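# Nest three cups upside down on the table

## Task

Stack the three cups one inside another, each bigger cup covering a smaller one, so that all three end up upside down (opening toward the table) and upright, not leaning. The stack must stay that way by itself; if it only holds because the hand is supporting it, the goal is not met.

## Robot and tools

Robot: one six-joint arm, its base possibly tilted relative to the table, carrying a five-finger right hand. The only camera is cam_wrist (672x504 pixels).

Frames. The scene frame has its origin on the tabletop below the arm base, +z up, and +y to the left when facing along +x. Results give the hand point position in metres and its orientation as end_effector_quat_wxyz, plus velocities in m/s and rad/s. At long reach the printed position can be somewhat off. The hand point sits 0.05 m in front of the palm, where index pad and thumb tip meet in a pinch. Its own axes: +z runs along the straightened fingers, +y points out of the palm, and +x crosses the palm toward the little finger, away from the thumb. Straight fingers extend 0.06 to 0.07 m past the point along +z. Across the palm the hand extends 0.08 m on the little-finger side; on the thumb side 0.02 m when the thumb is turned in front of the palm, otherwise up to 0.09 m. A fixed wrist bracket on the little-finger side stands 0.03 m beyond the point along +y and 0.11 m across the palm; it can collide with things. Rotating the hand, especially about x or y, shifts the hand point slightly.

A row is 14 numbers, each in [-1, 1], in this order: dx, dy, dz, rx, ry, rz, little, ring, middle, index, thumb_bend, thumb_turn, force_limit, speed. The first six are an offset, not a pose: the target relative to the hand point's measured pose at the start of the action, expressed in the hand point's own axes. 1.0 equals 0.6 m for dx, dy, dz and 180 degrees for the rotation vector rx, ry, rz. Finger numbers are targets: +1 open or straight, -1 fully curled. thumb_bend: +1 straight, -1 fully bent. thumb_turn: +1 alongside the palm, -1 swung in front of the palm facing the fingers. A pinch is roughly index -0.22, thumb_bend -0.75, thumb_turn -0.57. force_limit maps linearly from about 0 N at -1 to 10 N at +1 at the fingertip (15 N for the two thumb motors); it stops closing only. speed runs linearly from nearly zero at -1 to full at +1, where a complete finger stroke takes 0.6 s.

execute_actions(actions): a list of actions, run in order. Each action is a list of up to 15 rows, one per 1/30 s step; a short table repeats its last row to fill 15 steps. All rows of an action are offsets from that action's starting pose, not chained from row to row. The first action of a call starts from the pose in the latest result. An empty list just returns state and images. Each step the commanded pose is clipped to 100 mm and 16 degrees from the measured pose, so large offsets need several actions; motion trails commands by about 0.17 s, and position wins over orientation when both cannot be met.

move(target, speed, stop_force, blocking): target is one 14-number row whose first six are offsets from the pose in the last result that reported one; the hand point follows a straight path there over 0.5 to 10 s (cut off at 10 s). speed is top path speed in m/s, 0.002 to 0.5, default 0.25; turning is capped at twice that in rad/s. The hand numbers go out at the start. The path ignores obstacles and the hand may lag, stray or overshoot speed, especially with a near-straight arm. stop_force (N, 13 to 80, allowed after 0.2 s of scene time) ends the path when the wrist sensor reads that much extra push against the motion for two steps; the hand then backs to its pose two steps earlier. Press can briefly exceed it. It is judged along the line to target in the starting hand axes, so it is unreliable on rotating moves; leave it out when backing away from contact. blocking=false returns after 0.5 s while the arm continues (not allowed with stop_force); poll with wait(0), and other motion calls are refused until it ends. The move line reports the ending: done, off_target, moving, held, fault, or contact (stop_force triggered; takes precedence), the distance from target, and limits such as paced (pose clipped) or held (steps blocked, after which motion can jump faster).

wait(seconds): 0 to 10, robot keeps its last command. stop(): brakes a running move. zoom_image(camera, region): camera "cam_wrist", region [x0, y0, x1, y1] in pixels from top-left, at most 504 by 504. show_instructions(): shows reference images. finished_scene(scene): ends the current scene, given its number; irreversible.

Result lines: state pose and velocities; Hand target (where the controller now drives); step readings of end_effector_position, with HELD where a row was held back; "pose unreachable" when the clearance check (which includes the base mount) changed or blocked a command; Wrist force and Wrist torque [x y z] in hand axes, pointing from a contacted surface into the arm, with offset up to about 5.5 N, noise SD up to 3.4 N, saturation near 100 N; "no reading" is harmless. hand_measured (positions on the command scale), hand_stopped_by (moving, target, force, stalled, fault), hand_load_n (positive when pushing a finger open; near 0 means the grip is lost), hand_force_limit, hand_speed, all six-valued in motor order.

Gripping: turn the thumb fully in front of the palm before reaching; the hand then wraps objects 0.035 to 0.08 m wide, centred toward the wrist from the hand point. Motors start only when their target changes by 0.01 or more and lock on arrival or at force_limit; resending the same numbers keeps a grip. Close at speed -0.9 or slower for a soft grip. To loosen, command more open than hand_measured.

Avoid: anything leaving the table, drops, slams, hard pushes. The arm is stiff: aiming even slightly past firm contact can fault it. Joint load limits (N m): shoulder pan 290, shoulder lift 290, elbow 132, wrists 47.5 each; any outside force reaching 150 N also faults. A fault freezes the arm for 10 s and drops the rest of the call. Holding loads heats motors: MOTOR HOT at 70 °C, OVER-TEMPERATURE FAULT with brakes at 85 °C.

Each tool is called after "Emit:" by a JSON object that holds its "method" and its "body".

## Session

Emit:
{"method": "execute_actions", "body": {"actions": []}}

Scene clock: 0.00 s.
end_effector_position=(+0.9036, -0.3155, +0.1795) hand_measured=(+1.000, +1.000, +1.000, +1.000, +1.000, +1.000) hand_load_n=(+0.0, +0.0, +0.0, +0.0, +0.0, +0.0) hand_stopped_by=(target, target, target, target, target, target) hand_force_limit=0.00 hand_speed=-0.80 end_effector_quat_wxyz=(-0.059, +0.953, -0.293, -0.053) end_effector_velocity=(-0.000, -0.000, -0.002) end_effector_angular_velocity=(+0.000, +0.001, +0.000)
Joint positions: [-0.457 -0.41   0.472  1.628  1.466 -4.614]
Joint velocities: [-0.     0.001  0.001 -0.001  0.    -0.   ]
Wrist force (N, on the end effector, along its own x y z axes, offset not removed): no reading
Wrist torque (N m, same axes, about the end effector's origin, offset not removed): no reading
Hand target: +0.904, -0.315, +0.180; -0.059, +0.953, -0.293, -0.053

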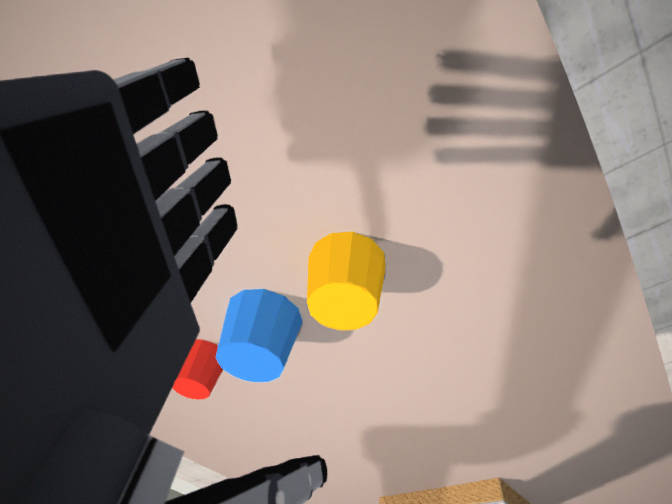

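Emit:
{"method": "move", "body": {"target": [-0.435,-0.367,-0.113,-0.038,0.034,-0.19,1,1,1,1,1,1,0,0]}}

Scene clock: 2.67 s.
end_effector_position=(+0.8170, -0.0005, +0.2988) hand_measured=(+1.000, +1.000, +1.000, +1.000, +1.000, +1.000) hand_load_n=(+0.0, +0.0, +0.0, +0.0, +0.0, +0.0) hand_stopped_by=(target, target, target, target, target, target) hand_force_limit=0.00 hand_speed=0.00 end_effector_quat_wxyz=(+0.000, +1.000, +0.001, -0.000) end_effector_velocity=(-0.001, +0.003, -0.000) end_effector_angular_velocity=(+0.001, +0.001, +0.004)
Joint positions: [-0.107 -0.884  1.108  1.337  1.564 -4.855]
Joint velocities: [ 0.003 -0.001  0.002 -0.    -0.    -0.001]
Wrist force (N, on the end effector, along its own x y z axes, offset not removed): [-0.7 -5.0 3.6]
Wrist torque (N m, same axes, about the end effector's origin, offset not removed): [-0.42 -0.01 -0.23]
Hand target: +0.817, -0.000, +0.299; +0.000, +1.000, +0.001, -0.000
Off the commanded pose: 0.001 m, 0 deg.
move: done

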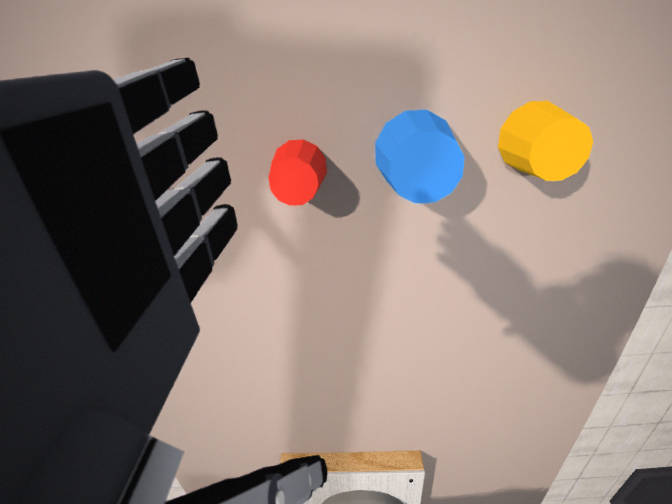

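Emit:
{"method": "move", "body": {"target": [-0.1,0.373,0.2,0,0.5,0,1,1,1,1,1,-1,0,0], "speed": 0.4}}

Emit:
{"method": "move", "body": {"target": [-0.236,0,0,0,0,0,1,1,1,1,1,-1,0,0], "speed": 0.12, "stop_force": 13}}

Scene clock: 6.47 s.
end_effector_position=(+0.7579, -0.2247, +0.1790) hand_measured=(+1.000, +1.000, +1.000, +1.000, +1.000, -1.000) hand_load_n=(+0.0, +0.0, +0.0, +0.0, +0.0, +0.0) hand_stopped_by=(target, target, target, target, target, target) hand_force_limit=0.00 hand_speed=0.00 end_effector_quat_wxyz=(-0.002, +0.708, +0.002, +0.706) end_effector_velocity=(+0.000, -0.001, -0.002) end_effector_angular_velocity=(+0.003, -0.016, -0.001)
Joint positions: [-0.639 -1.278  2.28  -1.012  0.894 -4.7  ]
Joint velocities: [-0.001  0.009  0.007 -0.036 -0.001  0.016]
Wrist force (N, on the end effector, along its own x y z axes, offset not removed): [4.7 0.0 1.6]
Wrist torque (N m, same axes, about the end effector's origin, offset not removed): [0.10 -0.55 0.25]
Hand target: +0.758, -0.225, +0.179; -0.001, +0.707, +0.001, +0.707
Off the commanded pose: 0.001 m, 0 deg.
move: done

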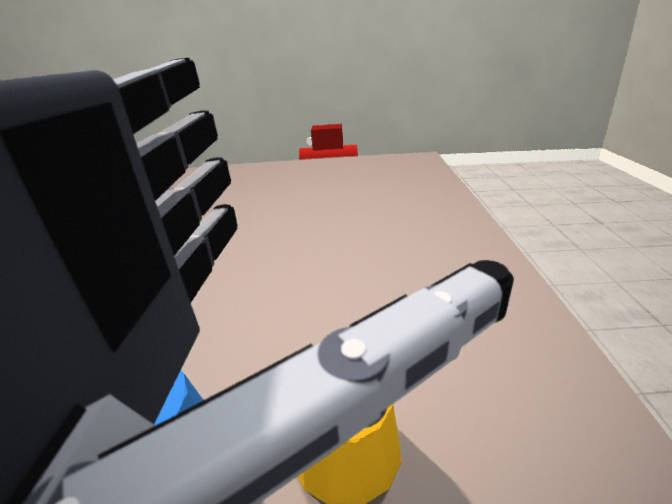

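Scene clock: 8.23 s.
end_effector_position=(+0.7576, -0.2249, +0.0376) hand_measured=(+1.000, +1.000, +1.000, +1.000, +1.000, -1.000) hand_load_n=(+0.0, +0.0, +0.0, +0.0, +0.0, +0.0) hand_stopped_by=(target, target, target, target, target, target) hand_force_limit=0.00 hand_speed=0.00 end_effector_quat_wxyz=(-0.002, +0.708, +0.002, +0.706) end_effector_velocity=(-0.000, +0.001, -0.004) end_effector_angular_velocity=(+0.000, +0.000, +0.002)
Joint positions: [-0.637 -0.997  2.296 -1.31   0.896 -4.7  ]
Joint velocities: [ 0.     0.008 -0.    -0.007 -0.001  0.   ]
Wrist force (N, on the end effector, along its own x y z axes, offset not removed): [-0.2 -9.7 -2.0]
Wrist torque (N m, same axes, about the end effector's origin, offset not removed): [-0.95 -0.06 -0.30]
Hand target: +0.758, -0.225, +0.037; -0.002, +0.708, +0.002, +0.706
Off the commanded pose: 0.000 m, 0 deg.
move: done

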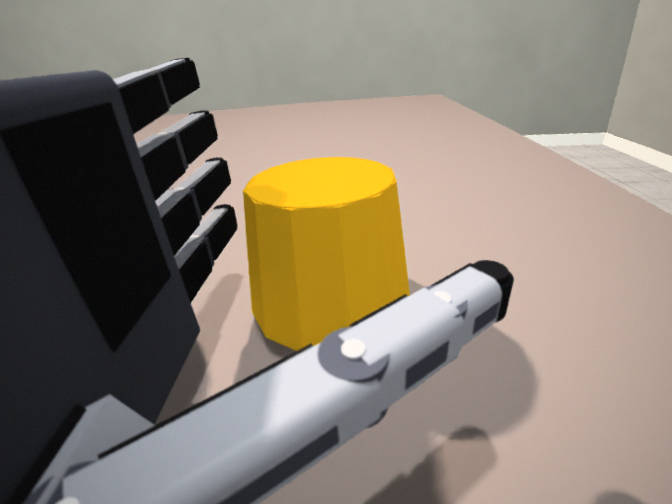

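Emit:
{"method": "move", "body": {"target": [-0.005,0.009,0.072,0,0,0,1,1,1,1,1,-1,0,0], "speed": 0.07}}

Emit:
{"method": "move", "body": {"target": [0,0,0,0,0,0,1,1,-0.8,-0.8,-0.8,-1,0.4,-0.6]}}

Emit:
{"method": "move", "body": {"target": [0.165,0,0,0,0,0,1,1,-0.8,-0.8,-0.8,-1,0.4,-0.6], "speed": 0.12}}

Emit:
{"method": "move", "body": {"target": [0,-0.46,-0.024,0,0,0,1,1,-0.8,-0.8,-0.8,-1,0.4,-0.6], "speed": 0.2}}

Scene clock: 10.10 s.
end_effector_position=(+0.8004, -0.2301, +0.0345) hand_measured=(+1.000, +1.000, +1.000, +1.000, +1.000, -1.000) hand_load_n=(+0.0, +0.0, +0.0, +0.0, +0.0, +0.0) hand_stopped_by=(target, target, target, target, target, target) hand_force_limit=0.00 hand_speed=0.00 end_effector_quat_wxyz=(-0.002, +0.708, +0.002, +0.706) end_effector_velocity=(+0.001, -0.001, -0.001) end_effector_angular_velocity=(+0.001, +0.001, -0.001)
Joint positions: [-0.594 -0.964  2.212 -1.258  0.939 -4.701]
Joint velocities: [ 0.001  0.002 -0.004  0.003  0.002  0.   ]
Wrist force (N, on the end effector, along its own x y z axes, offset not removed): [-1.8 1.0 4.0]
Wrist torque (N m, same axes, about the end effector's origin, offset not removed): [0.21 0.23 -0.05]
Hand target: +0.801, -0.230, +0.034; -0.002, +0.708, +0.002, +0.706
Off the commanded pose: 0.000 m, 0 deg.
move: done

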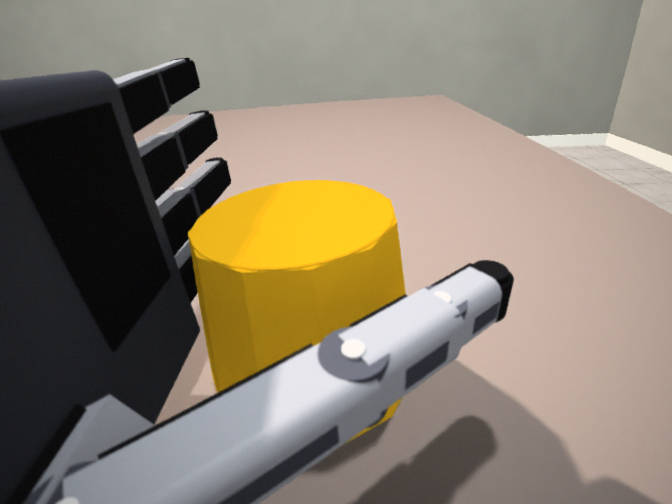

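Scene clock: 11.63 s.
end_effector_position=(+0.8004, -0.2301, +0.0345) hand_measured=(+1.000, +1.000, +0.160, +0.228, +0.516, -1.000) hand_load_n=(+0.0, +0.0, +7.5, +6.0, +13.0, -0.5) hand_stopped_by=(target, target, force, force, force, target) hand_force_limit=0.40 hand_speed=-0.60 end_effector_quat_wxyz=(-0.002, +0.708, +0.002, +0.706) end_effector_velocity=(+0.001, -0.001, +0.001) end_effector_angular_velocity=(-0.002, -0.002, +0.001)
Joint positions: [-0.594 -0.964  2.212 -1.258  0.939 -4.701]
Joint velocities: [-0.    -0.001 -0.001 -0.001 -0.001 -0.001]
Wrist force (N, on the end effector, along its own x y z axes, offset not removed): [4.6 -2.7 -6.3]
Wrist torque (N m, same axes, about the end effector's origin, offset not removed): [0.26 -0.51 0.31]
Hand target: +0.800, -0.230, +0.035; -0.002, +0.708, +0.002, +0.706
Off the commanded pose: 0.000 m, 0 deg.
move: done

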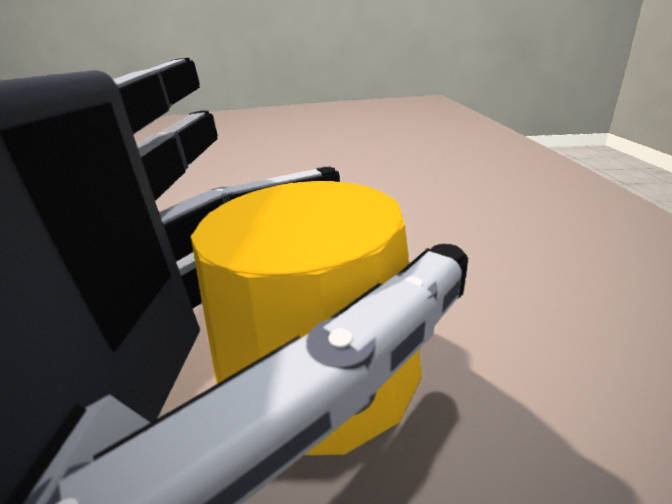

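Scene clock: 13.07 s.
end_effector_position=(+0.8007, -0.2299, +0.1333) hand_measured=(+1.000, +1.000, +0.160, +0.228, +0.516, -1.000) hand_load_n=(+0.0, +0.0, +7.5, +6.5, +13.0, -0.5) hand_stopped_by=(target, target, force, force, force, target) hand_force_limit=0.40 hand_speed=-0.60 end_effector_quat_wxyz=(-0.002, +0.708, +0.002, +0.706) end_effector_velocity=(+0.001, -0.002, +0.003) end_effector_angular_velocity=(-0.002, -0.002, -0.001)
Joint positions: [-0.595 -1.149  2.21  -1.071  0.938 -4.701]
Joint velocities: [-0.001 -0.004 -0.003  0.005 -0.    -0.001]
Wrist force (N, on the end effector, along its own x y z axes, offset not removed): [-3.4 -7.2 -3.1]
Wrist torque (N m, same axes, about the end effector's origin, offset not removed): [-0.55 0.61 -0.33]
Hand target: +0.801, -0.230, +0.134; -0.002, +0.708, +0.002, +0.706
Off the commanded pose: 0.000 m, 0 deg.
move: done

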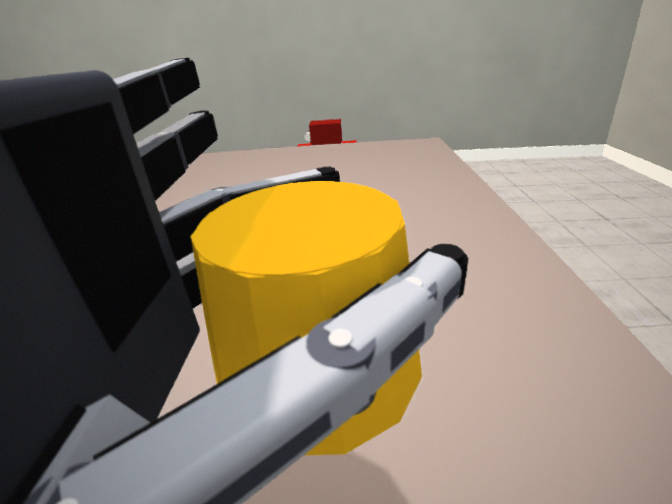

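Scene clock: 15.10 s.
end_effector_position=(+0.7854, +0.0458, +0.1328) hand_measured=(+1.000, +1.000, +0.160, +0.228, +0.516, -1.000) hand_load_n=(+0.0, +0.0, +7.5, +6.5, +13.0, -0.5) hand_stopped_by=(target, target, force, force, force, target) hand_force_limit=0.40 hand_speed=-0.60 end_effector_quat_wxyz=(-0.001, +0.708, +0.002, +0.706) end_effector_velocity=(-0.000, +0.004, -0.001) end_effector_angular_velocity=(-0.001, +0.003, -0.000)
Joint positions: [-0.104 -1.184  2.272 -1.096  1.428 -4.706]
Joint velocities: [ 0.007  0.002 -0.002  0.002  0.008 -0.001]
Wrist force (N, on the end effector, along its own x y z axes, offset not removed): [0.0 -0.6 0.1]
Wrist torque (N m, same axes, about the end effector's origin, offset not removed): [0.16 0.21 0.01]
Hand target: +0.785, +0.046, +0.133; -0.001, +0.708, +0.002, +0.706
Off the commanded pose: 0.001 m, 0 deg.
move: done

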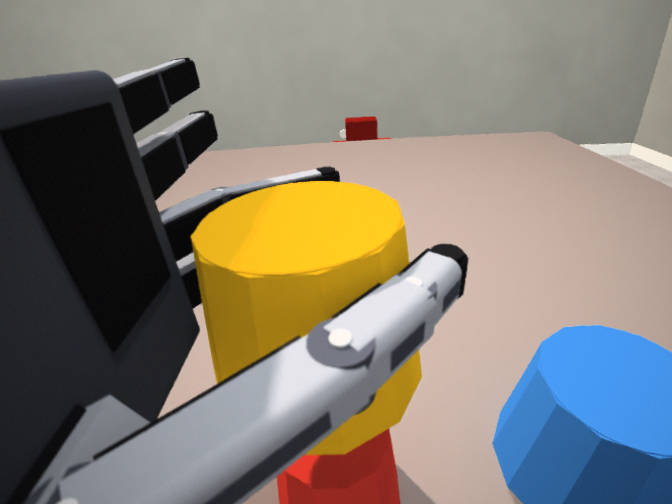

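Emit:
{"method": "move", "body": {"target": [-0.163,0,0,0,0,0,1,1,-0.8,-0.8,-0.8,-1,0.4,-0.6], "speed": 0.04, "stop_force": 13}}

Scene clock: 18.17 s.
end_effector_position=(+0.7852, +0.0456, +0.0352) hand_measured=(+1.000, +1.000, +0.160, +0.228, +0.516, -1.000) hand_load_n=(+0.0, +0.0, +7.5, +6.5, +13.0, -0.5) hand_stopped_by=(target, target, force, force, force, target) hand_force_limit=0.40 hand_speed=-0.60 end_effector_quat_wxyz=(-0.001, +0.708, +0.002, +0.706) end_effector_velocity=(+0.001, +0.001, -0.002) end_effector_angular_velocity=(+0.000, -0.003, +0.003)
Joint positions: [-0.103 -0.989  2.275 -1.294  1.429 -4.706]
Joint velocities: [ 0.001  0.005 -0.    -0.008 -0.002  0.001]
Wrist force (N, on the end effector, along its own x y z axes, offset not removed): [-1.3 -8.3 1.2]
Wrist torque (N m, same axes, about the end effector's origin, offset not removed): [-0.90 0.10 -0.17]
Hand target: +0.785, +0.046, +0.035; -0.001, +0.708, +0.002, +0.706
Off the commanded pose: 0.000 m, 0 deg.
move: done

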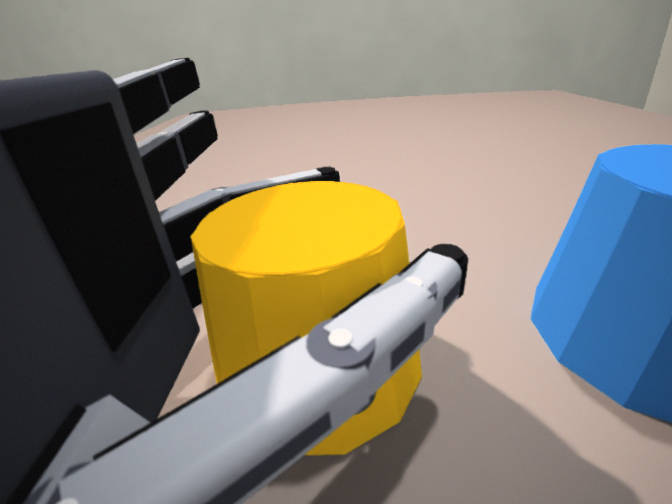

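Emit:
{"method": "move", "body": {"target": [0,0,0,0,0,0,1,1,1,1,1,-1,0.4,0]}}

Emit:
{"method": "move", "body": {"target": [0.13,0,-0.03,0,0,0,1,1,1,1,1,-1,0.4,0], "speed": 0.15}}

Emit:
{"method": "move", "body": {"target": [0,0.217,0,0,0,0,1,1,1,1,1,-1,0.4,0]}}

Emit:
{"method": "move", "body": {"target": [-0.122,0,0,0,0,0,1,1,1,1,1,-1,0.4,0], "speed": 0.08, "stop_force": 13}}

Scene clock: 19.60 s.
end_effector_position=(+0.7852, +0.0456, +0.0352) hand_measured=(+1.000, +1.000, +1.000, +1.000, +1.000, -1.000) hand_load_n=(+0.0, +0.0, +0.0, +0.0, +0.0, +0.0) hand_stopped_by=(target, target, target, target, target, target) hand_force_limit=0.40 hand_speed=0.00 end_effector_quat_wxyz=(-0.001, +0.708, +0.002, +0.706) end_effector_velocity=(-0.001, +0.000, -0.001) end_effector_angular_velocity=(+0.000, +0.003, +0.000)
Joint positions: [-0.103 -0.989  2.275 -1.294  1.429 -4.706]
Joint velocities: [ 0.     0.     0.002  0.001  0.    -0.   ]
Wrist force (N, on the end effector, along its own x y z axes, offset not removed): [0.4 -5.6 2.3]
Wrist torque (N m, same axes, about the end effector's origin, offset not removed): [-0.72 -0.12 -0.32]
Hand target: +0.785, +0.046, +0.035; -0.001, +0.708, +0.002, +0.706
Off the commanded pose: 0.000 m, 0 deg.
move: done

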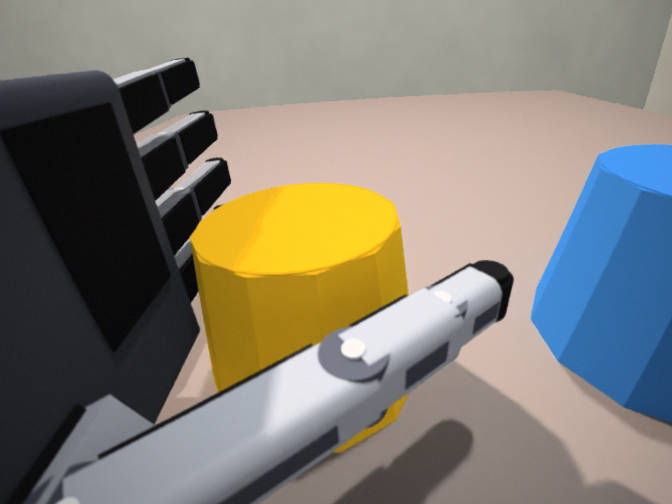

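Scene clock: 20.77 s.
end_effector_position=(+0.7675, +0.0457, +0.1130) hand_measured=(+1.000, +1.000, +1.000, +1.000, +1.000, -1.000) hand_load_n=(+0.0, +0.0, +0.0, +0.0, +0.0, +0.0) hand_stopped_by=(target, target, target, target, target, target) hand_force_limit=0.40 hand_speed=0.00 end_effector_quat_wxyz=(-0.001, +0.708, +0.002, +0.706) end_effector_velocity=(-0.000, -0.000, +0.003) end_effector_angular_velocity=(+0.001, -0.000, -0.000)
Joint positions: [-0.109 -1.162  2.31  -1.156  1.423 -4.706]
Joint velocities: [-0.    -0.007  0.001  0.006 -0.     0.001]
Wrist force (N, on the end effector, along its own x y z axes, offset not removed): [0.5 -5.6 0.1]
Wrist torque (N m, same axes, about the end effector's origin, offset not removed): [-0.86 -0.05 -0.24]
Hand target: +0.767, +0.046, +0.113; -0.001, +0.708, +0.002, +0.706
Off the commanded pose: 0.000 m, 0 deg.
move: done

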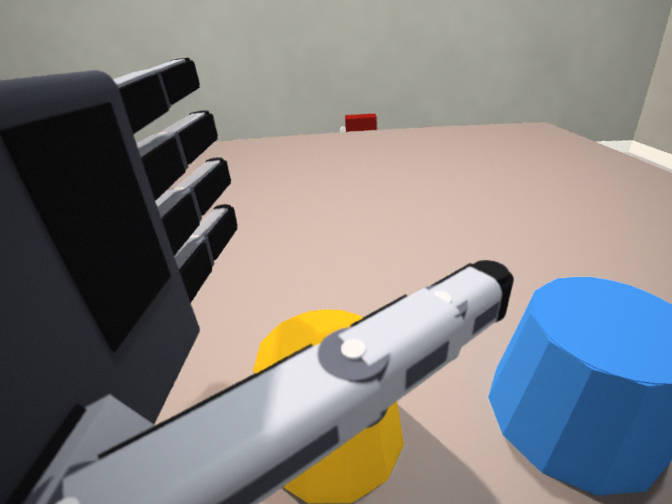

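Scene clock: 22.00 s.
end_effector_position=(+0.7679, -0.0843, +0.1134) hand_measured=(+1.000, +1.000, +1.000, +1.000, +1.000, -1.000) hand_load_n=(+0.0, +0.0, +0.0, +0.0, +0.0, +0.0) hand_stopped_by=(target, target, target, target, target, target) hand_force_limit=0.40 hand_speed=0.00 end_effector_quat_wxyz=(-0.001, +0.708, +0.002, +0.706) end_effector_velocity=(+0.001, -0.002, +0.000) end_effector_angular_velocity=(-0.002, -0.001, +0.002)
Joint positions: [-0.374 -1.171  2.329 -1.168  1.159 -4.704]
Joint velocities: [-0.005  0.    -0.001  0.    -0.008 -0.001]
Wrist force (N, on the end effector, along its own x y z axes, offset not removed): [0.2 -2.8 -3.8]
Wrist torque (N m, same axes, about the end effector's origin, offset not removed): [0.34 0.15 -0.09]
Hand target: +0.768, -0.085, +0.113; -0.001, +0.708, +0.002, +0.706
Off the commanded pose: 0.000 m, 0 deg.
move: done

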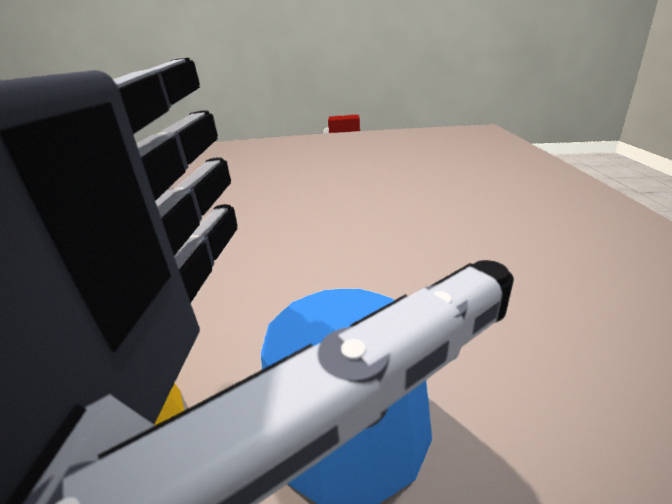

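Scene clock: 23.43 s.
end_effector_position=(+0.7677, -0.0844, +0.0405) hand_measured=(+1.000, +1.000, +1.000, +1.000, +1.000, -1.000) hand_load_n=(+0.0, +0.0, +0.0, +0.0, +0.0, +0.0) hand_stopped_by=(target, target, target, target, target, target) hand_force_limit=0.40 hand_speed=0.00 end_effector_quat_wxyz=(-0.001, +0.708, +0.002, +0.706) end_effector_velocity=(+0.001, +0.000, -0.003) end_effector_angular_velocity=(+0.001, -0.002, -0.000)
Joint positions: [-0.373 -1.015  2.329 -1.323  1.16  -4.704]
Joint velocities: [ 0.001  0.007 -0.001 -0.007  0.002  0.002]
Wrist force (N, on the end effector, along its own x y z axes, offset not removed): [2.7 -8.2 0.7]
Wrist torque (N m, same axes, about the end effector's origin, offset not removed): [-0.96 -0.49 -0.23]
Hand target: +0.768, -0.084, +0.040; -0.001, +0.708, +0.002, +0.706
Off the commanded pose: 0.000 m, 0 deg.
move: done

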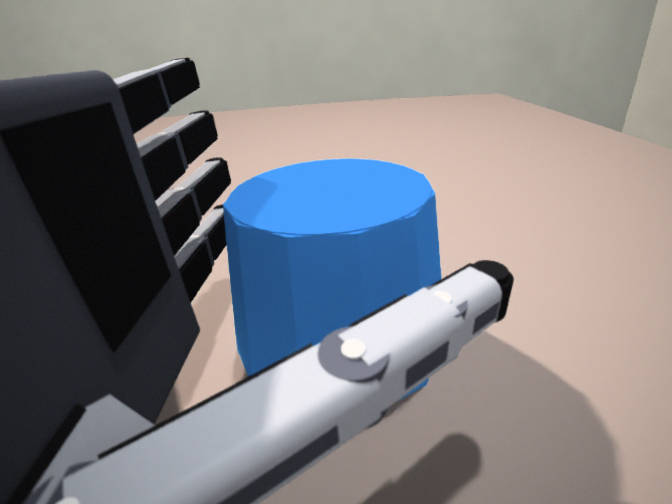

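Emit:
{"method": "move", "body": {"target": [-0.003,0.011,0.03,0,0,0,1,1,1,1,1,-1,0,0], "speed": 0.04}}

Emit:
{"method": "move", "body": {"target": [0,0,0,0,0,0,1,1,-0.8,-0.8,-0.8,-1,0.4,-0.6]}}

Emit:
{"method": "move", "body": {"target": [0.15,0,0,0,0,0,1,1,-0.8,-0.8,-0.8,-1,0.4,-0.6], "speed": 0.1}}

Emit:
{"method": "move", "body": {"target": [0,-0.234,-0.004,0,0,0,1,1,-0.8,-0.8,-0.8,-1,0.4,-0.6], "speed": 0.15}}

Scene clock: 24.83 s.
end_effector_position=(+0.7854, -0.0908, +0.0387) hand_measured=(+1.000, +1.000, +1.000, +1.000, +1.000, -1.000) hand_load_n=(+0.0, +0.0, +0.0, +0.0, +0.0, +0.0) hand_stopped_by=(target, target, target, target, target, target) hand_force_limit=0.00 hand_speed=0.00 end_effector_quat_wxyz=(-0.001, +0.708, +0.002, +0.706) end_effector_velocity=(+0.004, -0.002, +0.001) end_effector_angular_velocity=(-0.000, -0.002, -0.001)
Joint positions: [-0.37  -1.001  2.293 -1.302  1.162 -4.704]
Joint velocities: [ 0.     0.002 -0.008  0.003  0.002  0.001]
Wrist force (N, on the end effector, along its own x y z axes, offset not removed): [5.8 -1.0 6.4]
Wrist torque (N m, same axes, about the end effector's origin, offset not removed): [-0.32 -1.13 0.32]
Hand target: +0.786, -0.091, +0.039; -0.001, +0.708, +0.002, +0.706
Off the commanded pose: 0.000 m, 0 deg.
move: done

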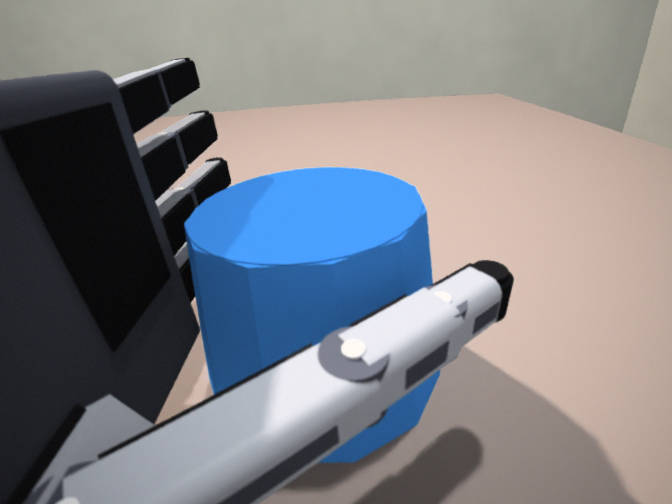

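Scene clock: 26.10 s.
end_effector_position=(+0.7854, -0.0908, +0.0386) hand_measured=(+1.000, +1.000, +0.340, +0.450, +0.700, -1.000) hand_load_n=(+0.0, +0.0, +10.5, +3.0, +19.0, +0.5) hand_stopped_by=(target, target, force, force, force, target) hand_force_limit=0.40 hand_speed=-0.60 end_effector_quat_wxyz=(-0.001, +0.708, +0.002, +0.706) end_effector_velocity=(-0.000, +0.000, -0.000) end_effector_angular_velocity=(-0.001, +0.001, +0.000)
Joint positions: [-0.37  -1.     2.293 -1.302  1.162 -4.704]
Joint velocities: [ 0.     0.001  0.     0.    -0.    -0.001]
Wrist force (N, on the end effector, along its own x y z axes, offset not removed): [-0.3 -0.3 -1.5]
Wrist torque (N m, same axes, about the end effector's origin, offset not removed): [0.28 0.31 0.11]
Hand target: +0.785, -0.091, +0.039; -0.001, +0.708, +0.002, +0.706
Off the commanded pose: 0.000 m, 0 deg.
move: done

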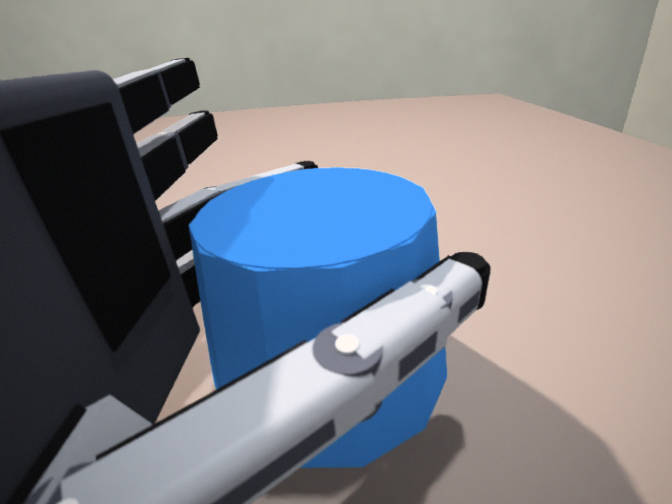

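Scene clock: 27.57 s.
end_effector_position=(+0.7856, -0.0906, +0.1283) hand_measured=(+1.000, +1.000, +0.340, +0.450, +0.700, -1.000) hand_load_n=(+0.0, +0.0, +10.5, +3.0, +19.0, +1.5) hand_stopped_by=(target, target, force, force, force, target) hand_force_limit=0.40 hand_speed=-0.60 end_effector_quat_wxyz=(-0.001, +0.708, +0.002, +0.706) end_effector_velocity=(-0.000, -0.000, +0.003) end_effector_angular_velocity=(-0.000, +0.001, -0.002)
Joint positions: [-0.372 -1.183  2.291 -1.117  1.161 -4.704]
Joint velocities: [-0.    -0.006 -0.001  0.008  0.002 -0.001]
Wrist force (N, on the end effector, along its own x y z axes, offset not removed): [-0.5 -6.4 2.5]
Wrist torque (N m, same axes, about the end effector's origin, offset not removed): [-0.73 -0.17 -0.14]
Hand target: +0.786, -0.091, +0.129; -0.001, +0.708, +0.002, +0.706
Off the commanded pose: 0.000 m, 0 deg.
move: done

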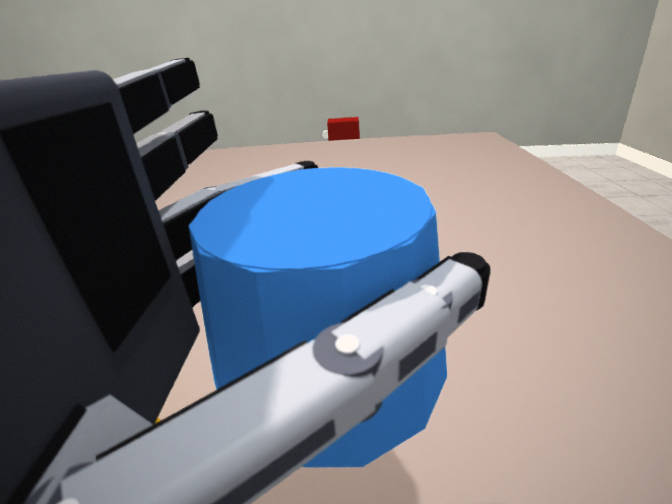

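Scene clock: 29.10 s.
end_effector_position=(+0.7827, +0.0495, +0.1281) hand_measured=(+1.000, +1.000, +0.340, +0.450, +0.700, -1.000) hand_load_n=(+0.0, +0.0, +10.5, +3.0, +19.0, +1.5) hand_stopped_by=(target, target, force, force, force, target) hand_force_limit=0.40 hand_speed=-0.60 end_effector_quat_wxyz=(-0.001, +0.708, +0.002, +0.706) end_effector_velocity=(-0.001, +0.003, -0.001) end_effector_angular_velocity=(+0.000, +0.002, -0.001)
Joint positions: [-0.098 -1.176  2.277 -1.109  1.435 -4.707]
Joint velocities: [ 0.007  0.001 -0.001  0.002  0.007  0.   ]
Wrist force (N, on the end effector, along its own x y z axes, offset not removed): [-1.7 -7.3 -0.1]
Wrist torque (N m, same axes, about the end effector's origin, offset not removed): [-0.57 0.37 -0.19]
Hand target: +0.783, +0.050, +0.128; -0.001, +0.708, +0.002, +0.706
Off the commanded pose: 0.000 m, 0 deg.
move: done

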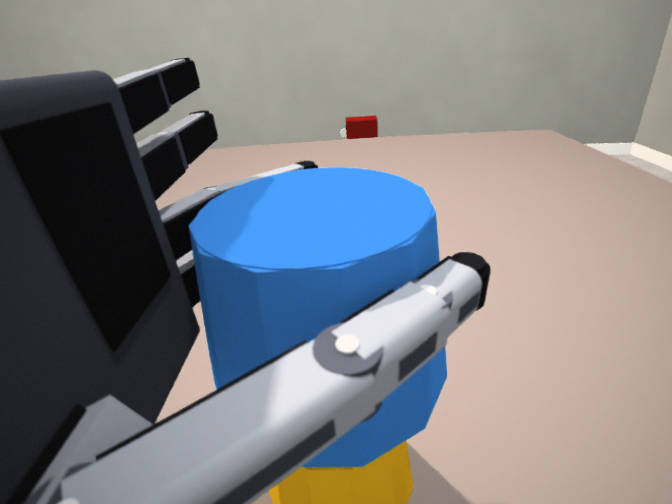

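Emit:
{"method": "move", "body": {"target": [-0.148,0,0,0,0,0,1,1,-0.8,-0.8,-0.8,-1,0.4,-0.6], "speed": 0.04, "stop_force": 13}}

Emit:
{"method": "move", "body": {"target": [0,0,0,0,0,0,1,1,1,1,1,-1,0.4,0]}}

Emit:
{"method": "move", "body": {"target": [0.05,-0.02,-0.18,0,0,0,1,1,1,1,1,-1,0.4,0]}}

Scene clock: 32.23 s.
end_effector_position=(+0.7825, +0.0493, +0.0395) hand_measured=(+1.000, +1.000, +0.340, +0.450, +0.700, -1.000) hand_load_n=(+0.0, +0.0, +10.5, +3.0, +19.0, +1.5) hand_stopped_by=(target, target, force, force, force, target) hand_force_limit=0.40 hand_speed=-0.60 end_effector_quat_wxyz=(-0.001, +0.708, +0.002, +0.706) end_effector_velocity=(-0.000, +0.000, -0.003) end_effector_angular_velocity=(+0.000, -0.000, +0.001)
Joint positions: [-0.097 -0.999  2.279 -1.288  1.436 -4.707]
Joint velocities: [ 0.     0.006 -0.    -0.006 -0.001  0.   ]
Wrist force (N, on the end effector, along its own x y z axes, offset not removed): [-1.5 -2.7 3.3]
Wrist torque (N m, same axes, about the end effector's origin, offset not removed): [-0.53 0.00 -0.15]
Hand target: +0.782, +0.049, +0.039; -0.001, +0.708, +0.002, +0.706
Off the commanded pose: 0.000 m, 0 deg.
move: done

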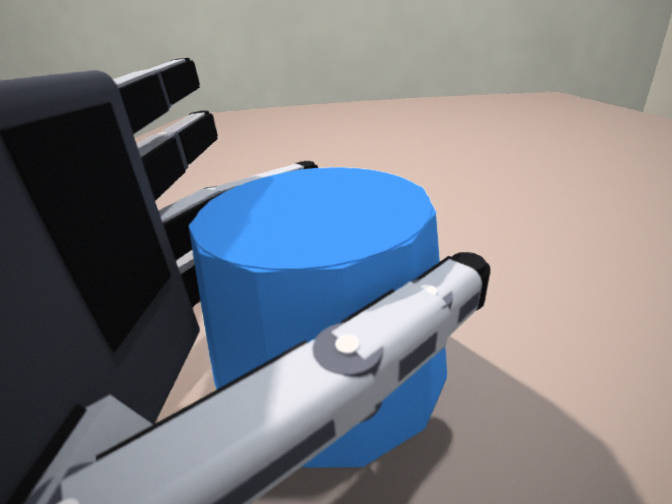

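Scene clock: 32.90 s.
end_effector_position=(+0.7825, +0.0493, +0.0394) hand_measured=(+1.000, +1.000, +1.000, +1.000, +1.000, -1.000) hand_load_n=(+0.0, +0.0, +0.0, +0.0, +0.0, +0.0) hand_stopped_by=(target, target, target, target, target, target) hand_force_limit=0.40 hand_speed=0.00 end_effector_quat_wxyz=(-0.001, +0.708, +0.002, +0.706) end_effector_velocity=(-0.001, -0.000, -0.000) end_effector_angular_velocity=(+0.002, +0.001, -0.000)
Joint positions: [-0.097 -0.999  2.279 -1.288  1.436 -4.707]
Joint velocities: [-0.    -0.     0.001  0.001  0.     0.001]
Wrist force (N, on the end effector, along its own x y z axes, offset not removed): [-1.4 -2.8 -1.3]
Wrist torque (N m, same axes, about the end effector's origin, offset not removed): [-0.20 0.20 -0.10]
Hand target: +0.782, +0.049, +0.039; -0.001, +0.708, +0.002, +0.706
Off the commanded pose: 0.000 m, 0 deg.
move: done

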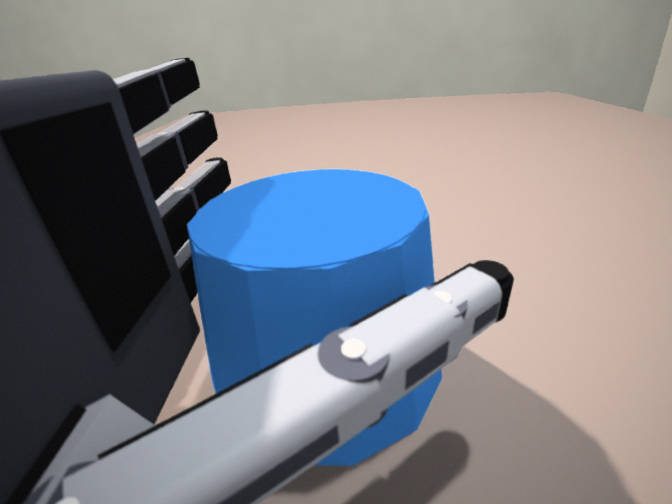

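Scene clock: 34.10 s.
end_effector_position=(+0.6748, +0.0610, +0.0695) hand_measured=(+1.000, +1.000, +1.000, +1.000, +1.000, -1.000) hand_load_n=(+0.0, +0.0, +0.0, +0.0, +0.0, +0.0) hand_stopped_by=(target, target, target, target, target, target) hand_force_limit=0.40 hand_speed=0.00 end_effector_quat_wxyz=(-0.001, +0.708, +0.002, +0.706) end_effector_velocity=(-0.001, +0.000, +0.001) end_effector_angular_velocity=(-0.000, -0.001, +0.001)
Joint positions: [-0.104 -1.131  2.482 -1.359  1.429 -4.707]
Joint velocities: [-0.    -0.003  0.003 -0.    -0.001 -0.   ]
Wrist force (N, on the end effector, along its own x y z axes, offset not removed): [-6.0 -6.3 4.6]
Wrist torque (N m, same axes, about the end effector's origin, offset not removed): [-1.03 0.81 -0.68]
Hand target: +0.675, +0.061, +0.070; -0.001, +0.708, +0.002, +0.706
Off the commanded pose: 0.000 m, 0 deg.
move: done

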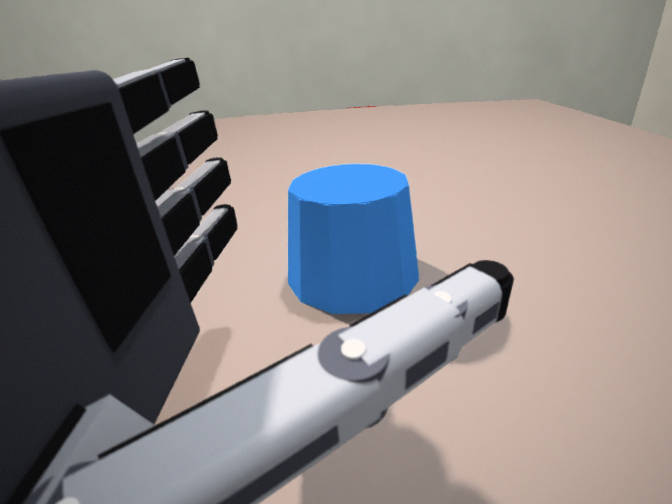

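Emit:
{"method": "finished_scene", "body": {"scene": 2}}

The scene is finished: the task was done.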